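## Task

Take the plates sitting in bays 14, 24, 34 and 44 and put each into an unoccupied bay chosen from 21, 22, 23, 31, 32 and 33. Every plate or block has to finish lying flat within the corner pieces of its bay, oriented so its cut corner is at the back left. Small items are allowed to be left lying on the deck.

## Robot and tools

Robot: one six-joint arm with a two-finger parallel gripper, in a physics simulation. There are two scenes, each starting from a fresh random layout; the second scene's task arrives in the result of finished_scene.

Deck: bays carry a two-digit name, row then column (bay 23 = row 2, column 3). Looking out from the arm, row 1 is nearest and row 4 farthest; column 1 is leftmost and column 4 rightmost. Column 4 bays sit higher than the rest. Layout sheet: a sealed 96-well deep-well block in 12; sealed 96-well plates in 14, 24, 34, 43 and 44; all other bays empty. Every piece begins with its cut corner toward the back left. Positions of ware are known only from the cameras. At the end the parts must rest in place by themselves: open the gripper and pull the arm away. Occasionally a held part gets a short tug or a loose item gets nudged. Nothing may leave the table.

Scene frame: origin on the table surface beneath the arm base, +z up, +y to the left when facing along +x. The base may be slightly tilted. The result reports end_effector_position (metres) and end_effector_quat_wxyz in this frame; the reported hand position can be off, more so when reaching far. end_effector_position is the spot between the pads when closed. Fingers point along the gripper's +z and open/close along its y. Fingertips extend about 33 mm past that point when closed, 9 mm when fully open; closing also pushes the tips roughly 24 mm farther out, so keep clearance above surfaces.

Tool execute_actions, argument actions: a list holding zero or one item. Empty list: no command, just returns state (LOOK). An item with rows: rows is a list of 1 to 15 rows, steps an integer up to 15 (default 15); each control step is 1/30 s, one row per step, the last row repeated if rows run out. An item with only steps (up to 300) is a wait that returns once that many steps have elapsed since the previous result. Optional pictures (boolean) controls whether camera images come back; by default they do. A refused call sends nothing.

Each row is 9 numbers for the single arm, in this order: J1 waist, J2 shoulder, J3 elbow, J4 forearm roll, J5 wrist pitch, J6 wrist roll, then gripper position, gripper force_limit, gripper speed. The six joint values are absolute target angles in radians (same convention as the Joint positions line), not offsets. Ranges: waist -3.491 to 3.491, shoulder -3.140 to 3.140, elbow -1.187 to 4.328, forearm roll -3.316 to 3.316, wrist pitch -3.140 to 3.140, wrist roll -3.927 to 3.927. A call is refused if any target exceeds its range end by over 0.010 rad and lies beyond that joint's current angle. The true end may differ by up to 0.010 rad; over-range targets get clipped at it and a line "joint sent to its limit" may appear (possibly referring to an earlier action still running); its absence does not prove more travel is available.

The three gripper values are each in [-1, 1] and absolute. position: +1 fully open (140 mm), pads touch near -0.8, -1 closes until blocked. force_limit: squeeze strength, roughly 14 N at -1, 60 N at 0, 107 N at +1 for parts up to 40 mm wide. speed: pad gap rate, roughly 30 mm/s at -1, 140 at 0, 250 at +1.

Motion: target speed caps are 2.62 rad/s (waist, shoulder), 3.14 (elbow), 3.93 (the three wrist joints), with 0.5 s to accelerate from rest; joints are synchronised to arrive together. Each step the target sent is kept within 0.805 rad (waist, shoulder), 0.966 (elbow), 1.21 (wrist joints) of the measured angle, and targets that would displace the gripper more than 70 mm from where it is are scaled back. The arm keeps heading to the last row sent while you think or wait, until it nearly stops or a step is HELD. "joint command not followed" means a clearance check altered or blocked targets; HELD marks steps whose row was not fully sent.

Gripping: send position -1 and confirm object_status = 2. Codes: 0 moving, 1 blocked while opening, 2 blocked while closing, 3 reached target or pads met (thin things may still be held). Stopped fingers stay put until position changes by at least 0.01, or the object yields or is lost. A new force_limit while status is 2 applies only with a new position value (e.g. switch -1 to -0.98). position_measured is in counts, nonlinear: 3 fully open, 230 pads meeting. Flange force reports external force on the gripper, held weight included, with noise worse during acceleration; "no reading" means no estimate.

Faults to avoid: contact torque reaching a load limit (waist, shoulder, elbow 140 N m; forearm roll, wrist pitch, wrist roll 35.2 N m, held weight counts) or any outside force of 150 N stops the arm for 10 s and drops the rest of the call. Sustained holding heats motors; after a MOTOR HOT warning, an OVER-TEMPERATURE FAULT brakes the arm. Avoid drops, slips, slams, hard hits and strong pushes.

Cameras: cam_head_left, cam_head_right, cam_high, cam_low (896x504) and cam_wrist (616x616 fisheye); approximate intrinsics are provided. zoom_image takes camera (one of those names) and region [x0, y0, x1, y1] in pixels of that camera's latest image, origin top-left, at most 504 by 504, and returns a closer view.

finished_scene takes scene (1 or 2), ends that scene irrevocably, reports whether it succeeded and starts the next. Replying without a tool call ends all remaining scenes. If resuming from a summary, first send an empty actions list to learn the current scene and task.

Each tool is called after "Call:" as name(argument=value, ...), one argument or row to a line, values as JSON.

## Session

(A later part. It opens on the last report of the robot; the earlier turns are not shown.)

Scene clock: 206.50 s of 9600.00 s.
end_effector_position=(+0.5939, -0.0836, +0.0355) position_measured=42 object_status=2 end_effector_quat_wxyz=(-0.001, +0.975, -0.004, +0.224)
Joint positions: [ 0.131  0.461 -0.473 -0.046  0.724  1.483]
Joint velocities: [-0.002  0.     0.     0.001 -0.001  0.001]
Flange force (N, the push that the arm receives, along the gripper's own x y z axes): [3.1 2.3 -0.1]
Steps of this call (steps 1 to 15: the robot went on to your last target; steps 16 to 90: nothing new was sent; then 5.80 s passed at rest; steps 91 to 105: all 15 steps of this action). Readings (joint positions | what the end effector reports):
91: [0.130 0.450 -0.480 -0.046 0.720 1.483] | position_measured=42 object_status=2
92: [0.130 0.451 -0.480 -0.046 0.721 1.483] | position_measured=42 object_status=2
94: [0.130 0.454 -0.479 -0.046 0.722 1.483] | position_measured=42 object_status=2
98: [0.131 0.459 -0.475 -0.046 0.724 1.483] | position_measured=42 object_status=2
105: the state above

Call:
execute_actions(
  actions=[
    {"rows":[[0.1308,0.4654,-0.4698,-0.0461,0.7248,1.4834,-1,0.3,-1]],"steps":10},
  ],
  pictures=false,
)

Call:
execute_actions(
  actions=[
    {"rows":[[0.1308,0.4654,-0.4698,-0.0461,0.7248,1.4834,0.9,0.3,-0.8]]},
  ],
)

Call:
zoom_image(
  camera="cam_wrist",
  region=[210,200,410,400],
)

Scene clock: 213.63 s of 9600.00 s.
end_effector_position=(+0.5939, -0.0835, +0.0340) position_measured=42 object_status=2 end_effector_quat_wxyz=(-0.001, +0.975, -0.004, +0.224)
Joint positions: [ 0.131  0.465 -0.47  -0.046  0.725  1.483]
Joint velocities: [-0.001  0.001 -0.    -0.001 -0.001 -0.001]
Flange force (N, the push that the arm receives, along the gripper's own x y z axes): [4.5 -1.4 -7.8]
Steps of this call (steps 1 to 15: the robot went on to your last target; steps 16 to 90: nothing new was sent; then 3.80 s passed at rest; steps 91 to 100: all 10 steps of this action). Readings (joint positions | what the end effector reports):
91: [0.131 0.462 -0.473 -0.046 0.724 1.483] | position_measured=42 object_status=2
92: [0.131 0.463 -0.472 -0.046 0.724 1.483] | position_measured=42 object_status=2
94: [0.131 0.465 -0.470 -0.046 0.725 1.483] | position_measured=42 object_status=2
98: [0.131 0.465 -0.470 -0.046 0.725 1.483] | position_measured=42 object_status=2
100: the state above

Scene clock: 214.13 s of 9600.00 s.
end_effector_position=(+0.5939, -0.0835, +0.0340) position_measured=16 object_status=0 end_effector_quat_wxyz=(-0.001, +0.975, -0.004, +0.224)
Joint positions: [ 0.131  0.465 -0.47  -0.046  0.725  1.483]
Joint velocities: [0. 0. 0. 0. 0. 0.]
Flange force (N, the push that the arm receives, along the gripper's own x y z axes): [5.3 -0.8 -1.9]
Steps of this call (steps 1 to 15: all 15 steps of this action). Readings (joint positions | what the end effector reports):
1: [0.131 0.465 -0.470 -0.046 0.725 1.483] | position_measured=42 object_status=0
2: [0.131 0.465 -0.470 -0.046 0.725 1.483] | position_measured=42 object_status=0
4: [0.131 0.465 -0.470 -0.046 0.725 1.483] | position_measured=35 object_status=0
8: [0.131 0.465 -0.470 -0.046 0.725 1.483] | position_measured=24 object_status=0
15: the state above

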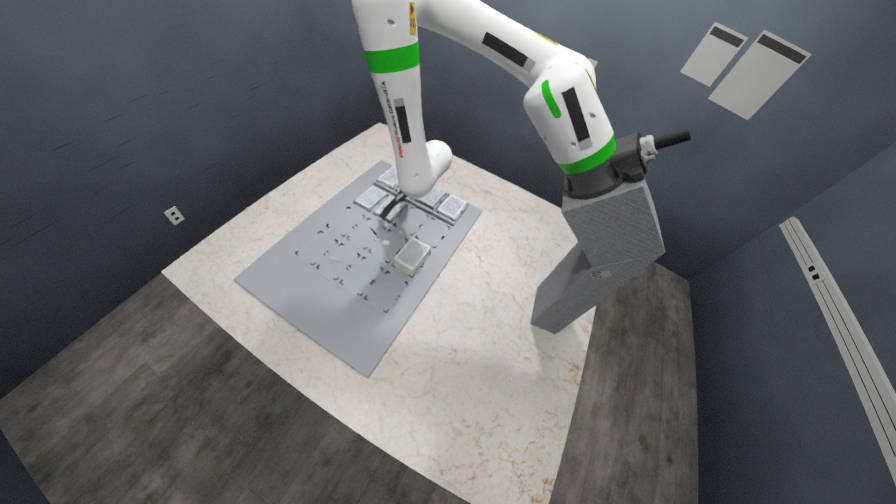

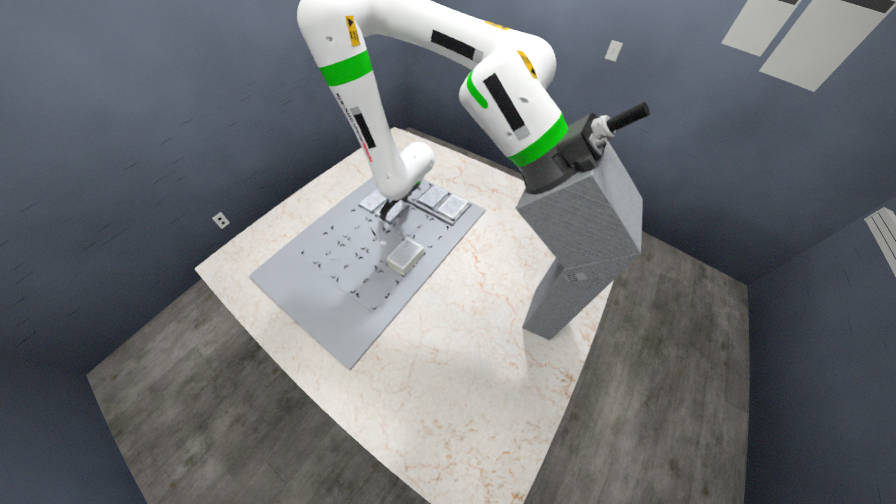

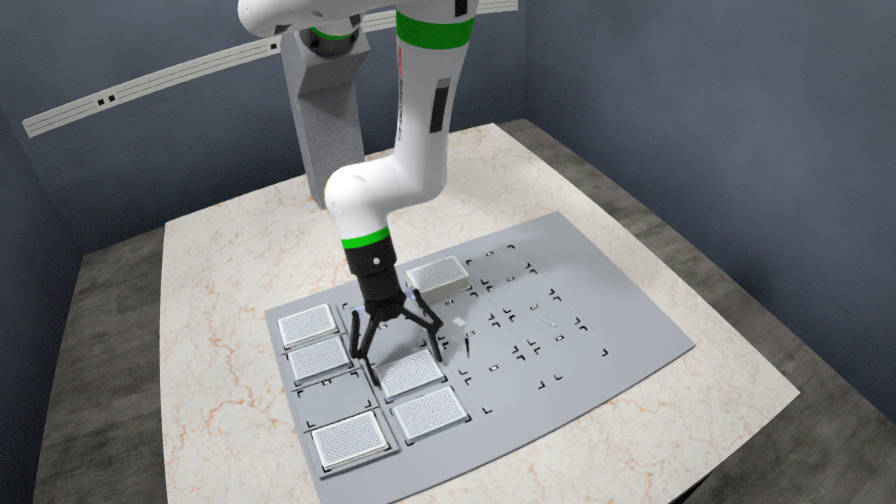

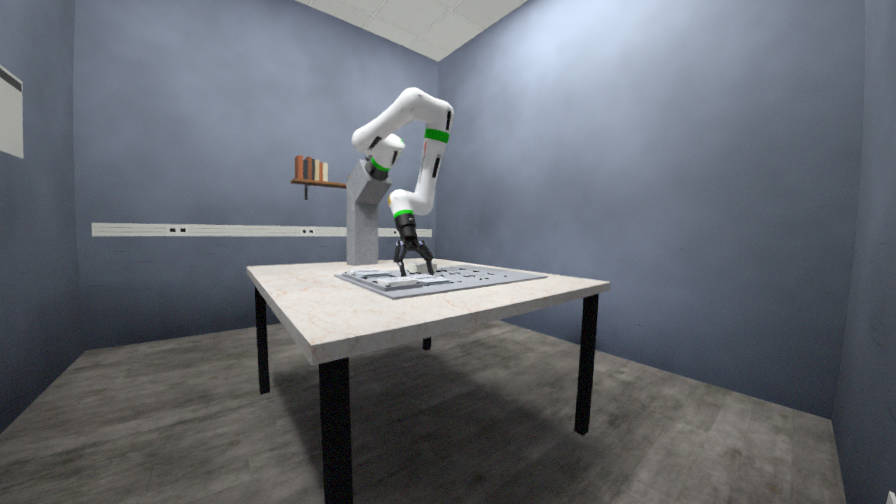

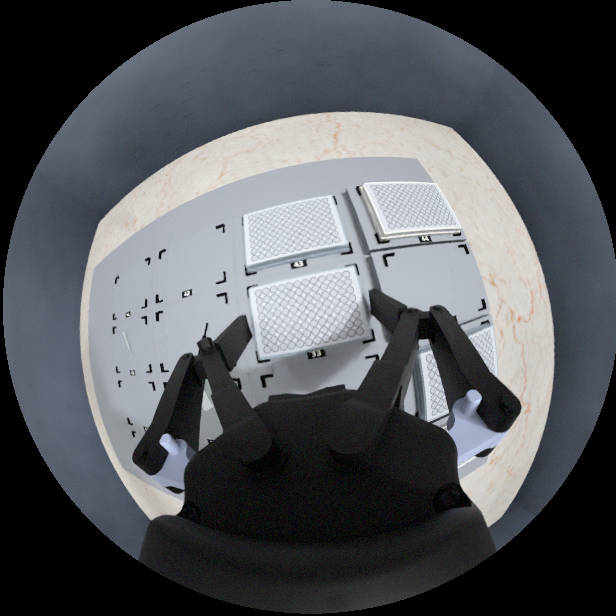

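Region (210, 200, 410, 400) of cam_wrist's 616x616 image, scaled by 2.520, with more detail than that image has.

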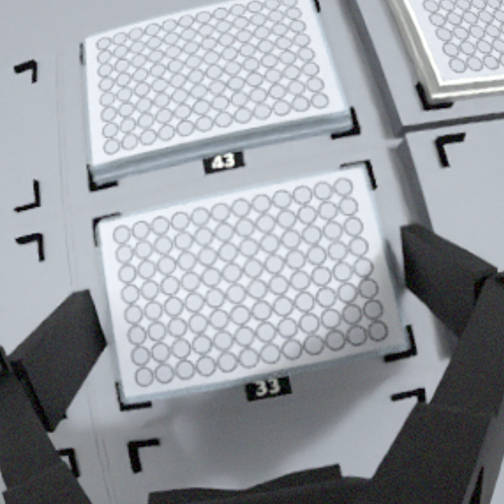

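Call:
execute_actions(
  actions=[
    {"rows":[[0.1284,0.3553,-0.5554,-0.0435,0.7003,1.4826,1,0,0]],"steps":9},
  ],
  pictures=false,
)

Call:
execute_actions(
  actions=[
    {"rows":[[0.4567,0.2755,-0.4002,-0.693,0.5623,1.989,1,0,0]]},
  ],
  pictures=false,
)

Call:
execute_actions(
  actions=[
    {"steps":10},
  ],
)

Call:
zoom_image(
  camera="cam_wrist",
  region=[210,200,410,400],
)

Call:
zoom_image(
  camera="cam_high",
  region=[390,295,490,355],
)

Scene clock: 239.10 s of 9600.00 s.
end_effector_position=(+0.5933, -0.0837, +0.0740) position_measured=3 object_status=3 end_effector_quat_wxyz=(-0.002, +0.975, -0.004, +0.224)
Joint positions: [ 0.128  0.358 -0.553 -0.044  0.701  1.483]
Joint velocities: [-0.002 -0.137 -0.107  0.004 -0.031 -0.003]
Flange force (N, the push that the arm receives, along the gripper's own x y z axes): [14.5 -2.1 -20.8]
Steps of this call (steps 1 to 15: the robot went on to your last target; steps 16 to 90: nothing new was sent; then 21.67 s passed at rest; steps 91 to 99: all 9 steps of this action). Readings (joint positions | what the end effector reports):
91: [0.131 0.465 -0.470 -0.046 0.725 1.483] | position_measured=16 object_status=0
92: [0.131 0.462 -0.473 -0.046 0.724 1.483] | position_measured=12 object_status=0
94: [0.130 0.438 -0.491 -0.045 0.719 1.483] | position_measured=3 object_status=0
98: [0.129 0.365 -0.547 -0.044 0.703 1.483] | position_measured=3 object_status=0
99: the state above

Scene clock: 239.60 s of 9600.00 s.
end_effector_position=(+0.5993, +0.0427, +0.0778) position_measured=3 object_status=3 end_effector_quat_wxyz=(+0.006, +0.973, -0.001, +0.230)
Joint positions: [ 0.398  0.29  -0.428 -0.576  0.587  1.898]
Joint velocities: [ 0.575 -0.139  0.267 -1.129 -0.239  0.88 ]
Flange force (N, the push that the arm receives, along the gripper's own x y z axes): [0.2 -0.5 -2.4]
Steps of this call (steps 1 to 15: all 15 steps of this action). Readings (joint positions | what the end effector reports):
1: [0.128 0.356 -0.555 -0.044 0.700 1.483] | position_measured=3 object_status=3
2: [0.131 0.355 -0.554 -0.048 0.699 1.486] | position_measured=3 object_status=3
4: [0.149 0.350 -0.544 -0.084 0.691 1.515] | position_measured=3 object_status=3
8: [0.237 0.328 -0.502 -0.257 0.655 1.650] | position_measured=3 object_status=3
15: the state above

Scene clock: 239.93 s of 9600.00 s.
end_effector_position=(+0.5924, +0.0804, +0.0797) position_measured=3 object_status=3 end_effector_quat_wxyz=(-0.002, +0.975, -0.004, +0.224)
Joint positions: [ 0.457  0.276 -0.4   -0.693  0.562  1.989]
Joint velocities: [ 0.002 -0.     0.001 -0.002  0.     0.   ]
Flange force (N, the push that the arm receives, along the gripper's own x y z axes): [4.0 2.6 -3.0]
Steps of this call (steps 1 to 10: the robot went on to your last target). Readings (joint positions | what the end effector reports):
1: [0.416 0.285 -0.419 -0.612 0.579 1.926] | position_measured=3 object_status=3
2: [0.431 0.282 -0.412 -0.642 0.573 1.950] | position_measured=3 object_status=3
4: [0.451 0.277 -0.403 -0.681 0.565 1.980] | position_measured=3 object_status=3
8: [0.456 0.276 -0.400 -0.693 0.562 1.989] | position_measured=3 object_status=3
10: the state above

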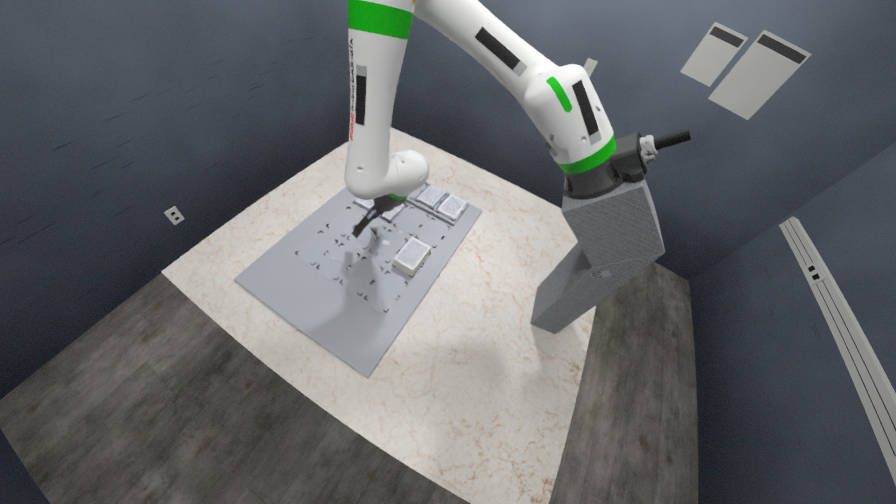

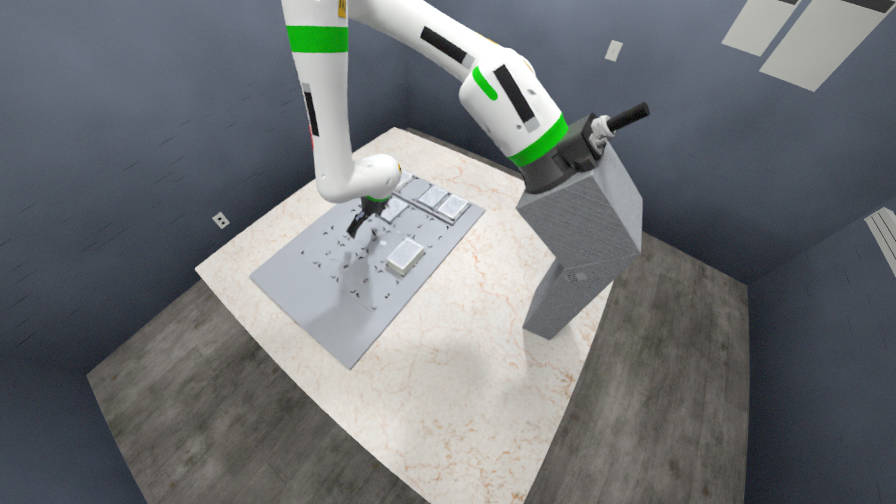

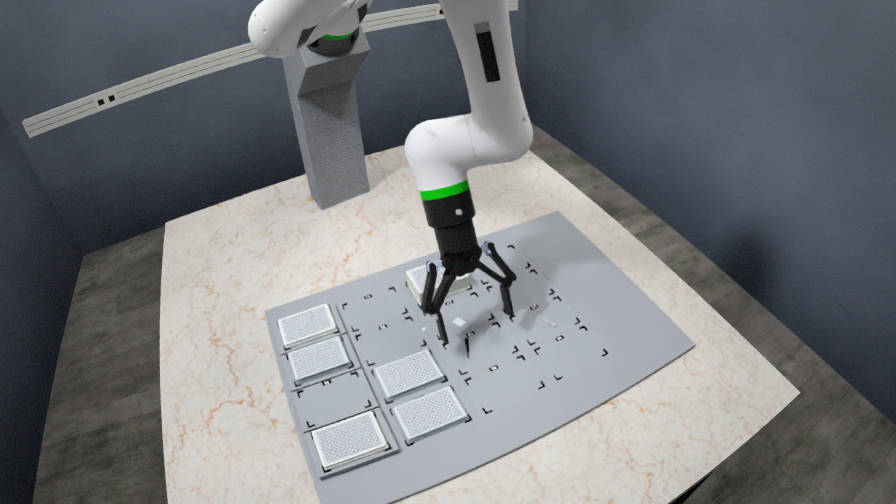

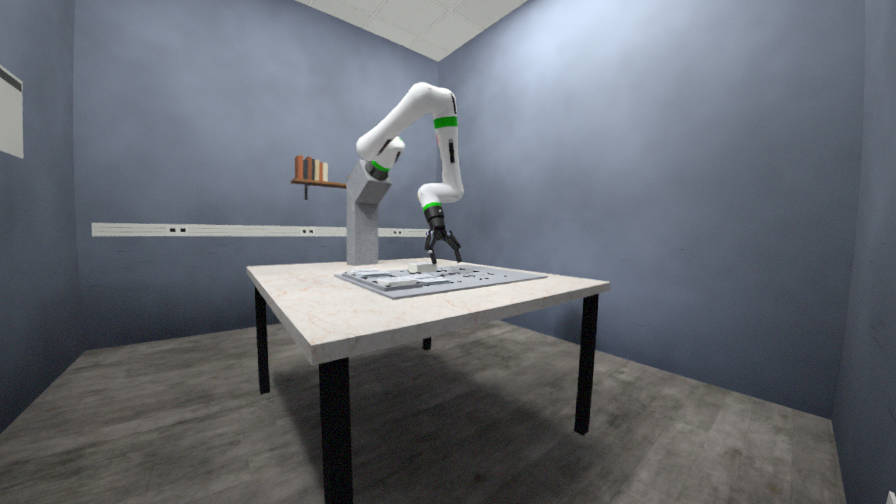

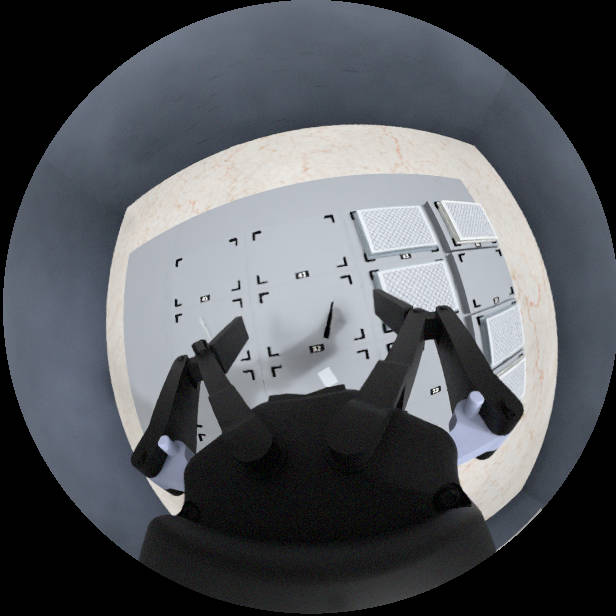

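Region (210, 200, 410, 400) of cam_wrist's 616x616 image, scaled by 2.520, with more detail than that image has.

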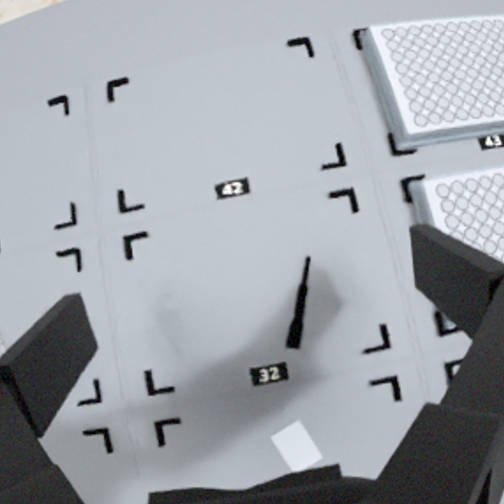

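Region (390, 295, 490, 355) of cam_high's 896x504 image, scaled by 5.040, with more detail than that image has; it fills the top 302 rows of this view, and the rest is white.

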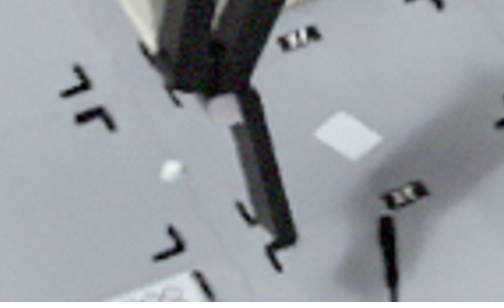

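Call:
execute_actions(
  actions=[
    {"rows":[[0.443,0.367,-0.4424,-0.5655,0.6665,1.844,-0.5,-0.6,1]]},
  ],
  pictures=false,
)

Call:
execute_actions(
  actions=[
    {"rows":[[0.4405,0.3929,-0.4269,-0.5525,0.6736,1.83,-0.5,-0.6,1]]},
  ],
)

Call:
zoom_image(
  camera="cam_wrist",
  region=[210,200,410,400],
)

Scene clock: 261.07 s of 9600.00 s.
end_effector_position=(+0.5662, +0.0602, +0.0559) position_measured=185 object_status=0 end_effector_quat_wxyz=(-0.000, +0.975, -0.004, +0.224)
Joint positions: [ 0.443  0.367 -0.442 -0.566  0.666  1.844]
Joint velocities: [ 0.     0.001 -0.    -0.    -0.    -0.001]
Flange force (N, the push that the arm receives, along the gripper's own x y z axes): [2.9 -0.2 1.9]
Steps of this call (steps 1 to 30: the robot went on to your last target; steps 31 to 90: nothing new was sent; then 17.63 s passed at rest; steps 91 to 105: all 15 steps of this action). Readings (joint positions | what the end effector reports):
91: [0.457 0.276 -0.400 -0.693 0.562 1.989] | position_measured=3 object_status=0
92: [0.457 0.279 -0.401 -0.689 0.566 1.984] | position_measured=10 object_status=0
94: [0.453 0.301 -0.412 -0.657 0.592 1.948] | position_measured=37 object_status=0
98: [0.444 0.362 -0.440 -0.574 0.660 1.853] | position_measured=91 object_status=0
105: the state above

Scene clock: 261.57 s of 9600.00 s.
end_effector_position=(+0.5660, +0.0609, +0.0468) position_measured=192 object_status=3 end_effector_quat_wxyz=(-0.001, +0.975, -0.004, +0.224)
Joint positions: [ 0.441  0.393 -0.427 -0.553  0.674  1.83 ]
Joint velocities: [ 0.001  0.001  0.001 -0.001  0.    -0.001]
Flange force (N, the push that the arm receives, along the gripper's own x y z axes): [4.4 -0.3 -1.5]
Steps of this call (steps 1 to 15: all 15 steps of this action). Readings (joint positions | what the end effector reports):
1: [0.443 0.367 -0.442 -0.565 0.667 1.844] | position_measured=192 object_status=0
2: [0.443 0.371 -0.440 -0.564 0.668 1.842] | position_measured=192 object_status=0
4: [0.441 0.386 -0.431 -0.556 0.672 1.834] | position_measured=192 object_status=0
8: [0.441 0.393 -0.427 -0.553 0.674 1.830] | position_measured=192 object_status=3
15: the state above

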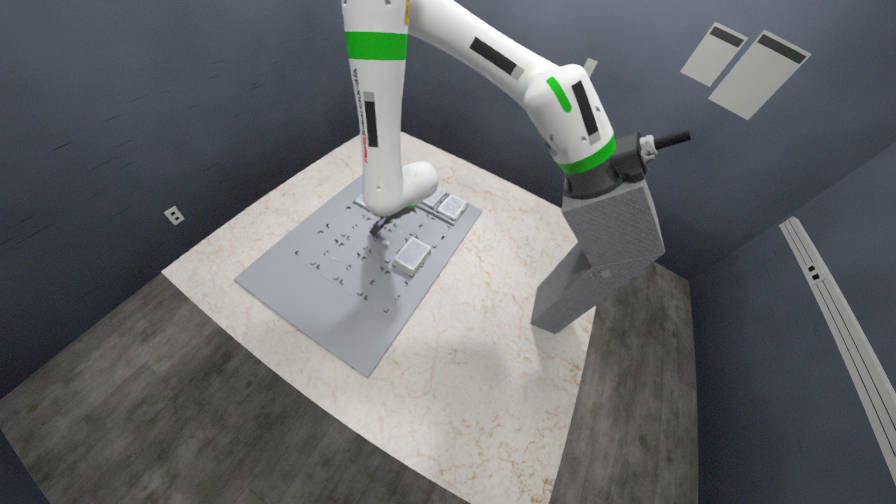

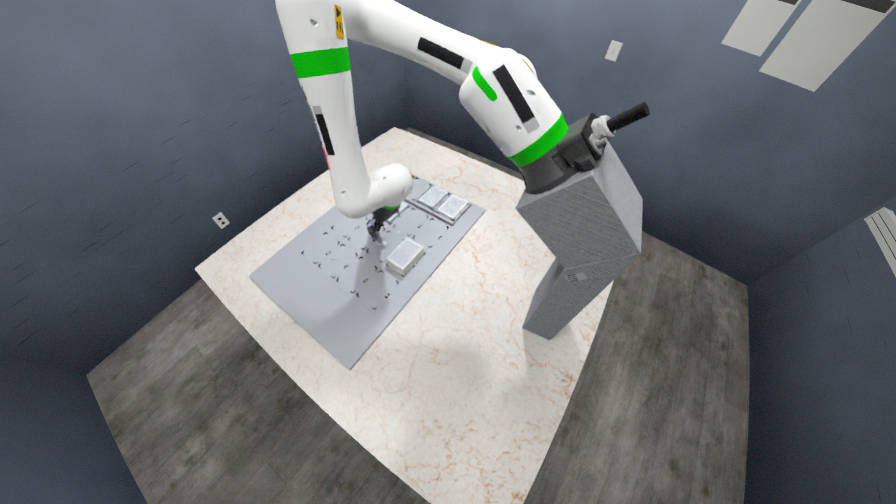

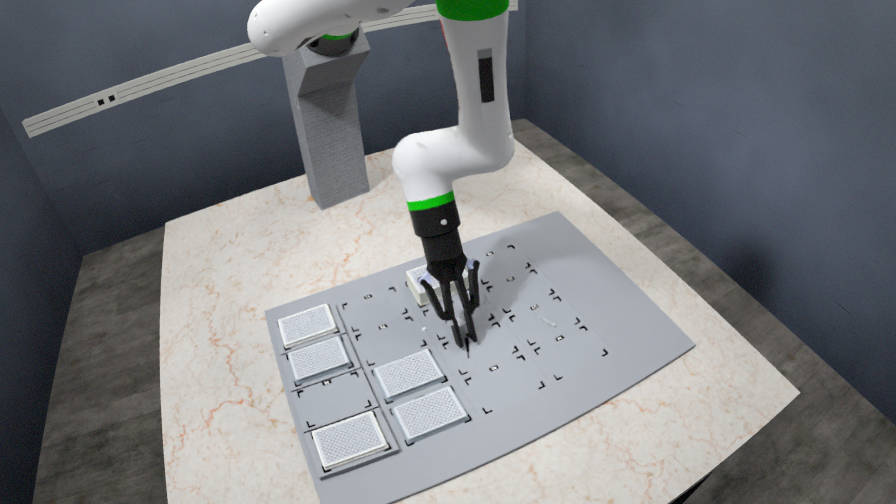

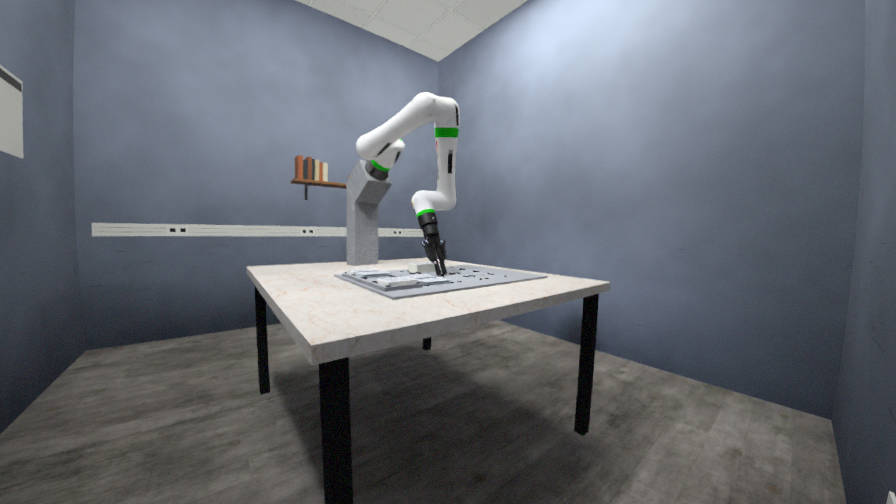

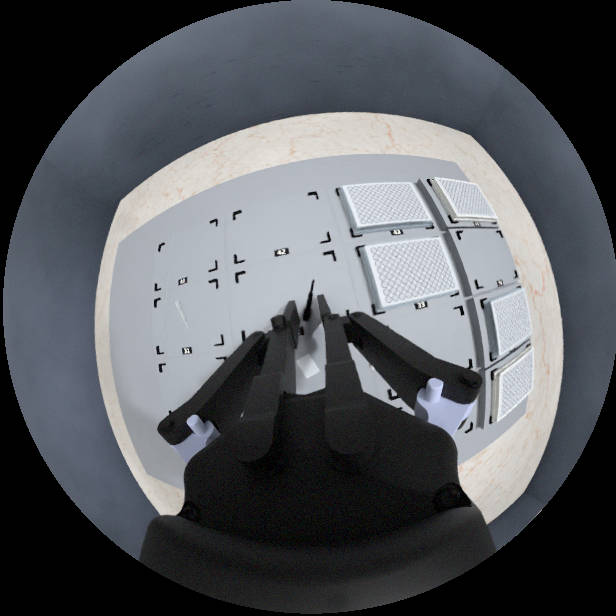

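Region (210, 200, 410, 400) of cam_wrist's 616x616 image, scaled by 2.520, with more detail than that image has.

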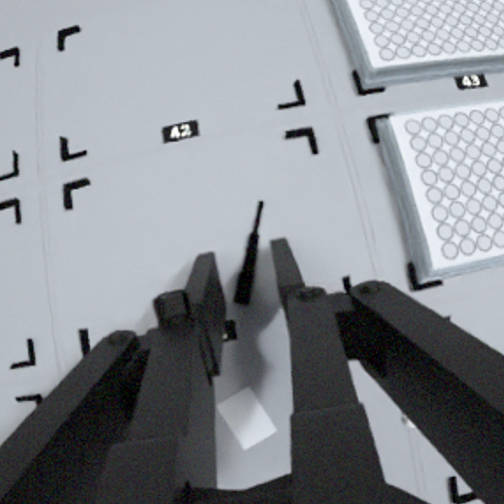

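Call:
execute_actions(
  actions=[
    {"rows":[[0.4416,0.3905,-0.4108,-0.5684,0.6587,1.8488,-1,-0.6,-0.8]]},
  ],
  pictures=false,
)

Call:
execute_actions(
  actions=[
    {"steps":8},
  ],
  pictures=false,
)

Call:
execute_actions(
  actions=[
    {"rows":[[0.444,0.3625,-0.4276,-0.582,0.651,1.863,-1,-0.6,-0.8]],"steps":6},
  ],
  pictures=false,
)

Call:
execute_actions(
  actions=[
    {"rows":[[0.55,0.4852,-0.5369,-0.5855,0.8794,1.7546,-1,-0.6,-0.8]]},
  ],
  pictures=false,
)

Call:
execute_actions(
  actions=[
    {"rows":[[0.55,0.4852,-0.5369,-0.5855,0.8794,1.7546,0.9,-0.6,0.5]]},
  ],
)

Scene clock: 272.93 s of 9600.00 s.
end_effector_position=(+0.5710, +0.0639, +0.0459) position_measured=227 object_status=0 end_effector_quat_wxyz=(-0.001, +0.975, -0.004, +0.224)
Joint positions: [ 0.442  0.39  -0.411 -0.568  0.659  1.849]
Joint velocities: [-0.    -0.001 -0.    -0.001 -0.     0.   ]
Flange force (N, the push that the arm receives, along the gripper's own x y z axes): [4.9 2.3 -5.0]
Steps of this call (steps 1 to 15: the robot went on to your last target; steps 16 to 90: nothing new was sent; then 7.87 s passed at rest; steps 91 to 105: all 15 steps of this action). Readings (joint positions | what the end effector reports):
91: [0.440 0.393 -0.427 -0.552 0.674 1.830] | position_measured=192 object_status=0
92: [0.441 0.393 -0.423 -0.556 0.670 1.834] | position_measured=193 object_status=0
94: [0.441 0.391 -0.414 -0.565 0.662 1.845] | position_measured=199 object_status=0
98: [0.441 0.391 -0.411 -0.568 0.659 1.849] | position_measured=210 object_status=0
105: the state above

Scene clock: 273.20 s of 9600.00 s.
end_effector_position=(+0.5710, +0.0639, +0.0459) position_measured=227 object_status=2 end_effector_quat_wxyz=(-0.001, +0.975, -0.004, +0.224)
Joint positions: [ 0.442  0.39  -0.411 -0.568  0.659  1.849]
Joint velocities: [ 0.001  0.    -0.     0.001  0.    -0.   ]
Flange force (N, the push that the arm receives, along the gripper's own x y z axes): [1.3 -0.8 -0.1]
Steps of this call (steps 1 to 8: the robot went on to your last target). Readings (joint positions | what the end effector reports):
1: [0.442 0.390 -0.411 -0.568 0.659 1.849] | position_measured=227 object_status=0
2: [0.442 0.390 -0.411 -0.568 0.659 1.849] | position_measured=227 object_status=0
4: [0.442 0.390 -0.411 -0.568 0.659 1.849] | position_measured=227 object_status=0
8: the state above

Scene clock: 273.40 s of 9600.00 s.
end_effector_position=(+0.5713, +0.0632, +0.0553) position_measured=227 object_status=2 end_effector_quat_wxyz=(-0.000, +0.975, -0.004, +0.224)
Joint positions: [ 0.444  0.364 -0.427 -0.581  0.651  1.862]
Joint velocities: [ 0.001 -0.031 -0.021 -0.017 -0.01   0.017]
Flange force (N, the push that the arm receives, along the gripper's own x y z axes): [11.3 -1.1 -5.8]
Steps of this call (steps 1 to 6: all 6 steps of this action). Readings (joint positions | what the end effector reports):
1: [0.442 0.390 -0.411 -0.569 0.659 1.849] | position_measured=227 object_status=2
2: [0.442 0.387 -0.413 -0.570 0.658 1.851] | position_measured=227 object_status=2
4: [0.443 0.371 -0.422 -0.578 0.653 1.859] | position_measured=227 object_status=2
6: the state above

Scene clock: 273.90 s of 9600.00 s.
end_effector_position=(+0.4871, +0.0805, +0.0473) position_measured=227 object_status=2 end_effector_quat_wxyz=(-0.001, +0.975, -0.004, +0.224)
Joint positions: [ 0.55   0.485 -0.537 -0.586  0.879  1.755]
Joint velocities: [ 0.002  0.003 -0.002 -0.001  0.002 -0.001]
Flange force (N, the push that the arm receives, along the gripper's own x y z axes): [6.7 0.2 -3.0]
Steps of this call (steps 1 to 15: all 15 steps of this action). Readings (joint positions | what the end effector reports):
1: [0.444 0.363 -0.427 -0.582 0.651 1.862] | position_measured=227 object_status=2
2: [0.446 0.365 -0.430 -0.582 0.656 1.861] | position_measured=227 object_status=2
4: [0.463 0.384 -0.448 -0.583 0.692 1.843] | position_measured=227 object_status=2
8: [0.526 0.458 -0.513 -0.585 0.828 1.779] | position_measured=227 object_status=2
15: the state above

Scene clock: 274.40 s of 9600.00 s.
end_effector_position=(+0.4869, +0.0805, +0.0473) position_measured=85 object_status=0 end_effector_quat_wxyz=(-0.001, +0.975, -0.004, +0.224)
Joint positions: [ 0.55   0.485 -0.537 -0.586  0.879  1.755]
Joint velocities: [ 0.001  0.001  0.    -0.001  0.001  0.   ]
Flange force (N, the push that the arm receives, along the gripper's own x y z axes): [1.0 1.7 -0.4]
Steps of this call (steps 1 to 15: all 15 steps of this action). Readings (joint positions | what the end effector reports):
1: [0.550 0.485 -0.537 -0.586 0.879 1.755] | position_measured=227 object_status=0
2: [0.550 0.485 -0.537 -0.586 0.879 1.755] | position_measured=227 object_status=0
4: [0.550 0.485 -0.537 -0.586 0.879 1.755] | position_measured=202 object_status=0
8: [0.550 0.485 -0.537 -0.586 0.879 1.755] | position_measured=159 object_status=0
15: the state above

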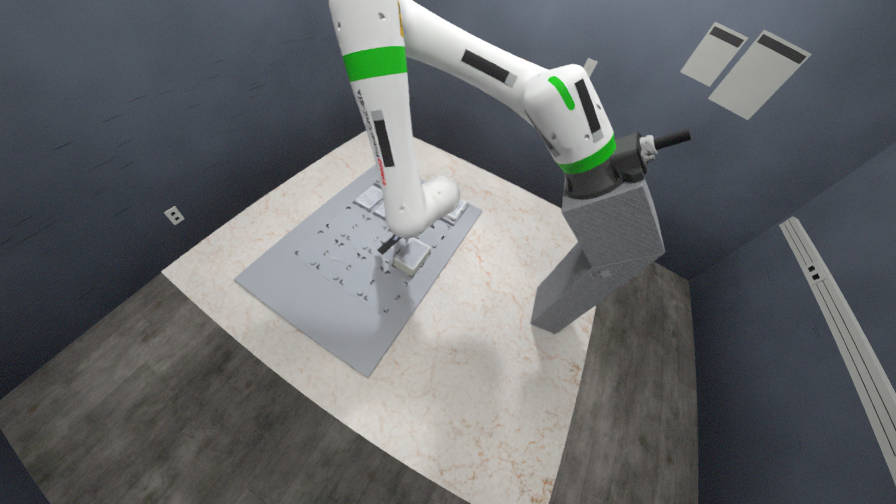

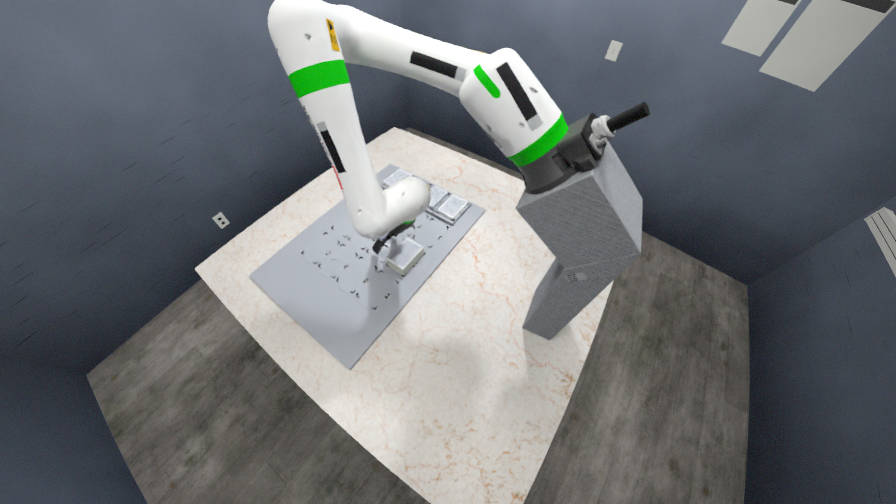

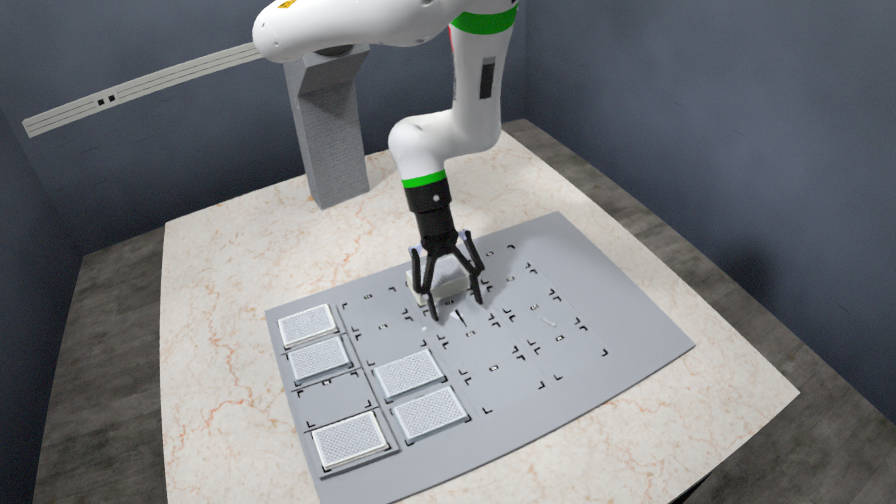

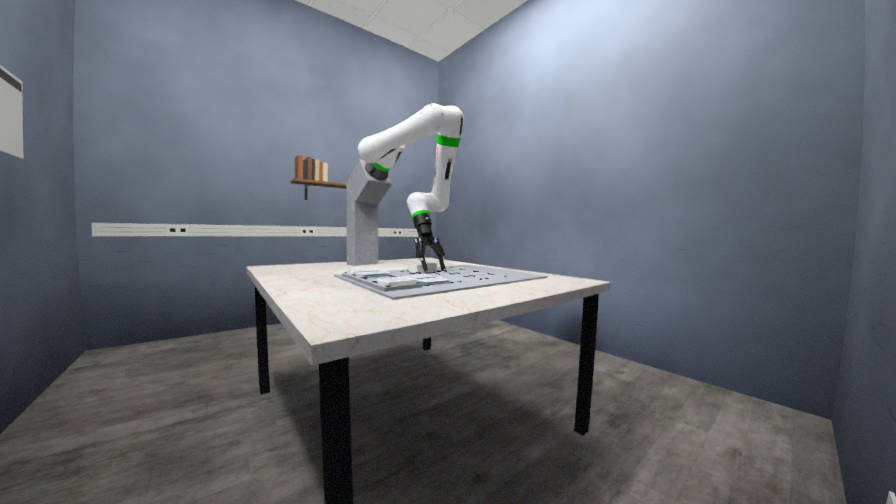

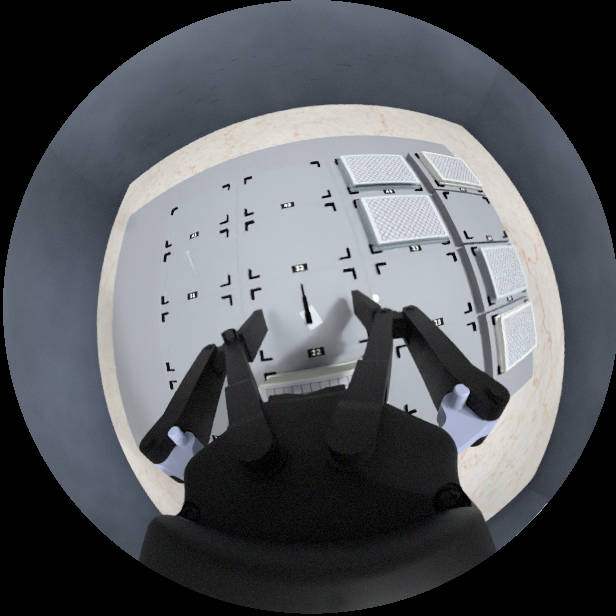

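Call:
execute_actions(
  actions=[
    {"rows":[[0.1284,0.3285,-0.5765,-0.0435,0.6947,1.4826,1,0,0]]},
  ],
  pictures=false,
)

Call:
execute_actions(
  actions=[
    {"rows":[[-0.2669,0.4582,-0.337,0.6066,0.6621,1.0353,1,0,0]]},
  ],
  pictures=false,
)

Call:
execute_actions(
  actions=[
    {"steps":14},
  ],
  pictures=false,
)

Call:
execute_actions(
  actions=[
    {"rows":[[-0.2425,0.5366,-0.2652,0.566,0.6587,1.0645,1,0,0]],"steps":12},
  ],
)

Call:
zoom_image(
  camera="cam_wrist",
  region=[210,200,410,400],
)

Call:
zoom_image(
  camera="cam_high",
  region=[290,390,410,480],
)

Scene clock: 298.33 s of 9600.00 s.
end_effector_position=(+0.5740, -0.0405, +0.0698) position_measured=3 object_status=3 end_effector_quat_wxyz=(-0.008, +0.974, -0.007, +0.228)
Joint positions: [ 0.23   0.366 -0.567 -0.174  0.739  1.548]
Joint velocities: [-0.785 -0.291 -0.073  1.    -0.342 -0.502]
Flange force (N, the push that the arm receives, along the gripper's own x y z axes): [2.2 0.4 -0.2]
Steps of this call (steps 1 to 15: the robot went on to your last target; steps 16 to 90: nothing new was sent; then 20.43 s passed at rest; steps 91 to 105: all 15 steps of this action). Readings (joint positions | what the end effector reports):
91: [0.550 0.485 -0.537 -0.585 0.879 1.754] | position_measured=16 object_status=0
92: [0.547 0.484 -0.537 -0.581 0.878 1.752] | position_measured=12 object_status=0
94: [0.523 0.475 -0.539 -0.551 0.867 1.737] | position_measured=3 object_status=0
98: [0.418 0.436 -0.549 -0.416 0.822 1.670] | position_measured=3 object_status=0
105: the state above

Scene clock: 298.83 s of 9600.00 s.
end_effector_position=(+0.6815, -0.1919, +0.0764) position_measured=3 object_status=3 end_effector_quat_wxyz=(-0.010, +0.972, -0.005, +0.233)
Joint positions: [-0.152  0.426 -0.402  0.423  0.676  1.159]
Joint velocities: [-0.75   0.207  0.421  1.189 -0.091 -0.802]
Flange force (N, the push that the arm receives, along the gripper's own x y z axes): [2.5 3.1 3.4]
Steps of this call (steps 1 to 15: all 15 steps of this action). Readings (joint positions | what the end effector reports):
1: [0.204 0.357 -0.569 -0.140 0.728 1.531] | position_measured=3 object_status=3
2: [0.178 0.350 -0.570 -0.104 0.719 1.512] | position_measured=3 object_status=3
4: [0.128 0.349 -0.560 -0.024 0.709 1.460] | position_measured=3 object_status=3
8: [0.027 0.377 -0.502 0.138 0.698 1.351] | position_measured=3 object_status=3
15: the state above

Scene clock: 299.30 s of 9600.00 s.
end_effector_position=(+0.7002, -0.2471, +0.0823) position_measured=3 object_status=3 end_effector_quat_wxyz=(-0.001, +0.975, -0.003, +0.224)
Joint positions: [-0.267  0.458 -0.337  0.607  0.662  1.035]
Joint velocities: [-0.001  0.     0.    -0.    -0.     0.001]
Flange force (N, the push that the arm receives, along the gripper's own x y z axes): [2.4 2.6 1.9]
Steps of this call (steps 1 to 14: the robot went on to your last target). Readings (joint positions | what the end effector reports):
1: [-0.177 0.433 -0.387 0.463 0.673 1.132] | position_measured=3 object_status=3
2: [-0.201 0.440 -0.374 0.502 0.670 1.106] | position_measured=3 object_status=3
4: [-0.240 0.451 -0.352 0.564 0.665 1.064] | position_measured=3 object_status=3
8: [-0.266 0.458 -0.337 0.606 0.662 1.036] | position_measured=3 object_status=3
14: the state above

Scene clock: 299.70 s of 9600.00 s.
end_effector_position=(+0.7013, -0.2479, +0.0477) position_measured=3 object_status=3 end_effector_quat_wxyz=(-0.001, +0.975, -0.003, +0.224)
Joint positions: [-0.243  0.536 -0.265  0.566  0.659  1.064]
Joint velocities: [ 0.001  0.002  0.002 -0.001  0.     0.   ]
Flange force (N, the push that the arm receives, along the gripper's own x y z axes): [1.3 -1.1 -3.5]
Steps of this call (steps 1 to 12: all 12 steps of this action). Readings (joint positions | what the end effector reports):
1: [-0.267 0.458 -0.337 0.607 0.662 1.035] | position_measured=3 object_status=3
2: [-0.266 0.462 -0.334 0.605 0.662 1.036] | position_measured=3 object_status=3
4: [-0.258 0.485 -0.312 0.591 0.661 1.047] | position_measured=3 object_status=3
8: [-0.243 0.535 -0.267 0.567 0.659 1.064] | position_measured=3 object_status=3
12: the state above

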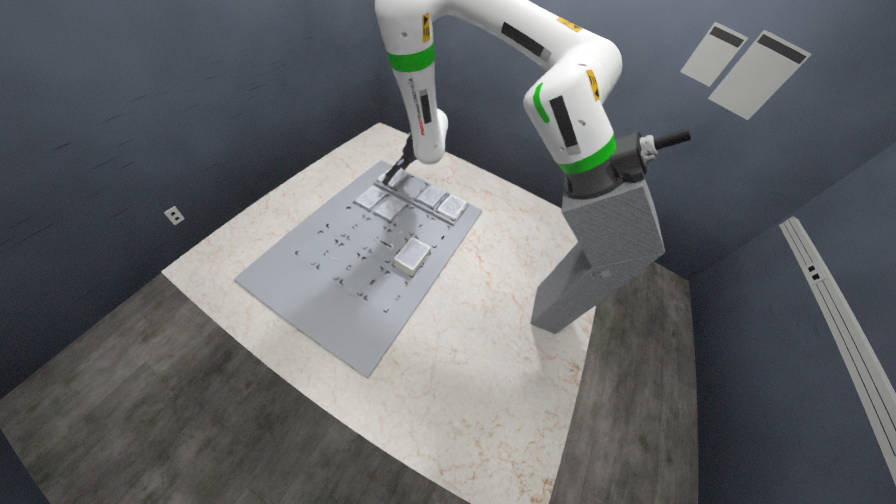

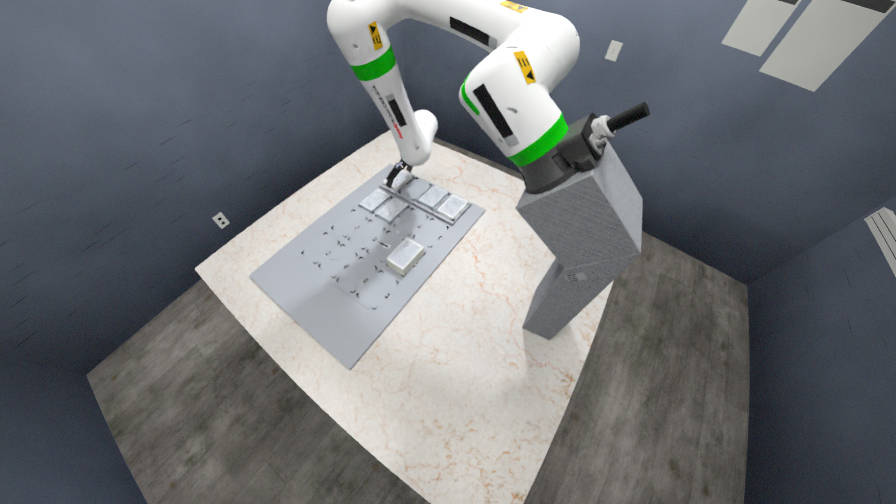

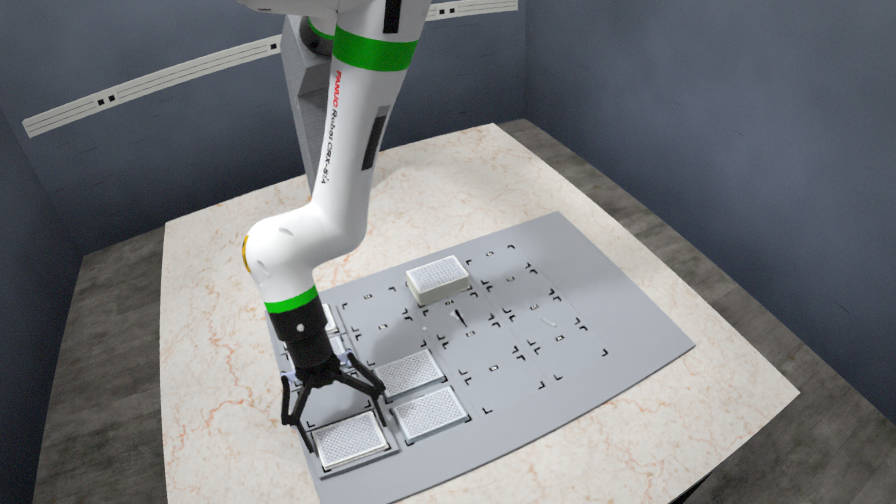

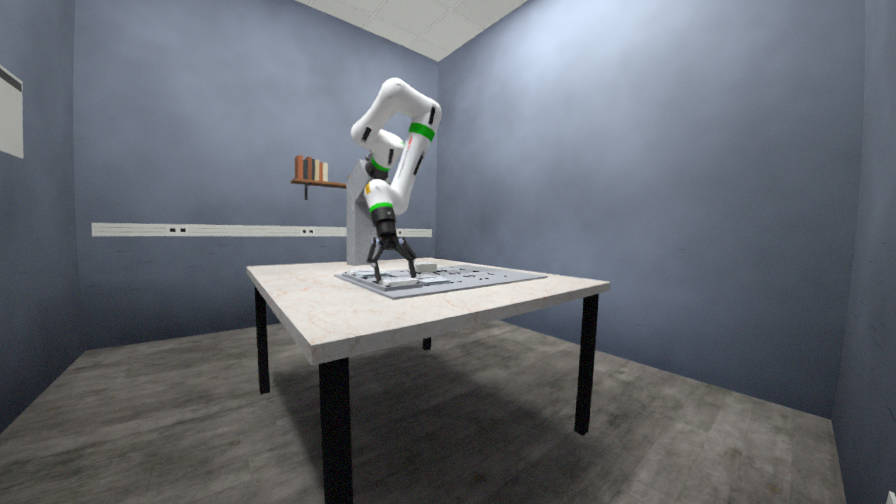

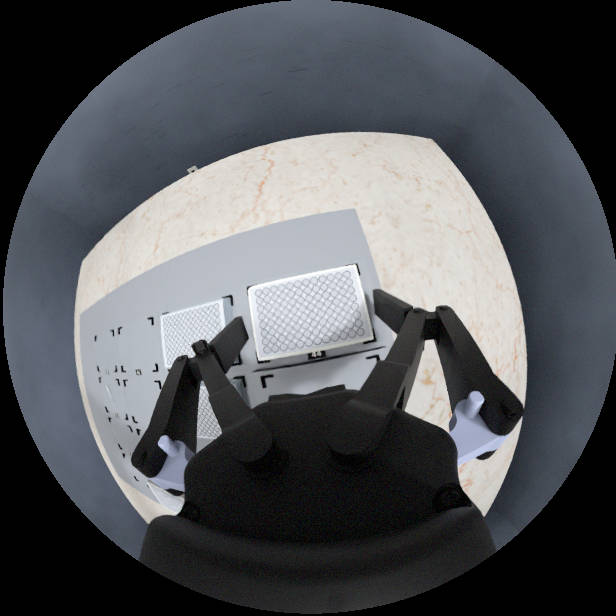

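Region (210, 200, 410, 400) of cam_wrist's 616x616 image, scaled by 2.520, with more detail than that image has.

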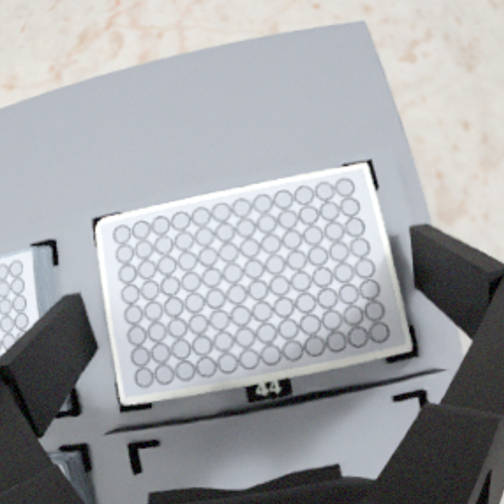

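Region (290, 390, 410, 480) of cam_high's 896x504 image, scaled by 4.200, with more detail than that image has; it fills the top 378 rows of this view, and the rest is white.

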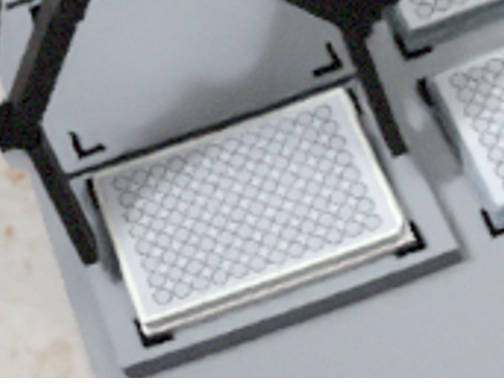

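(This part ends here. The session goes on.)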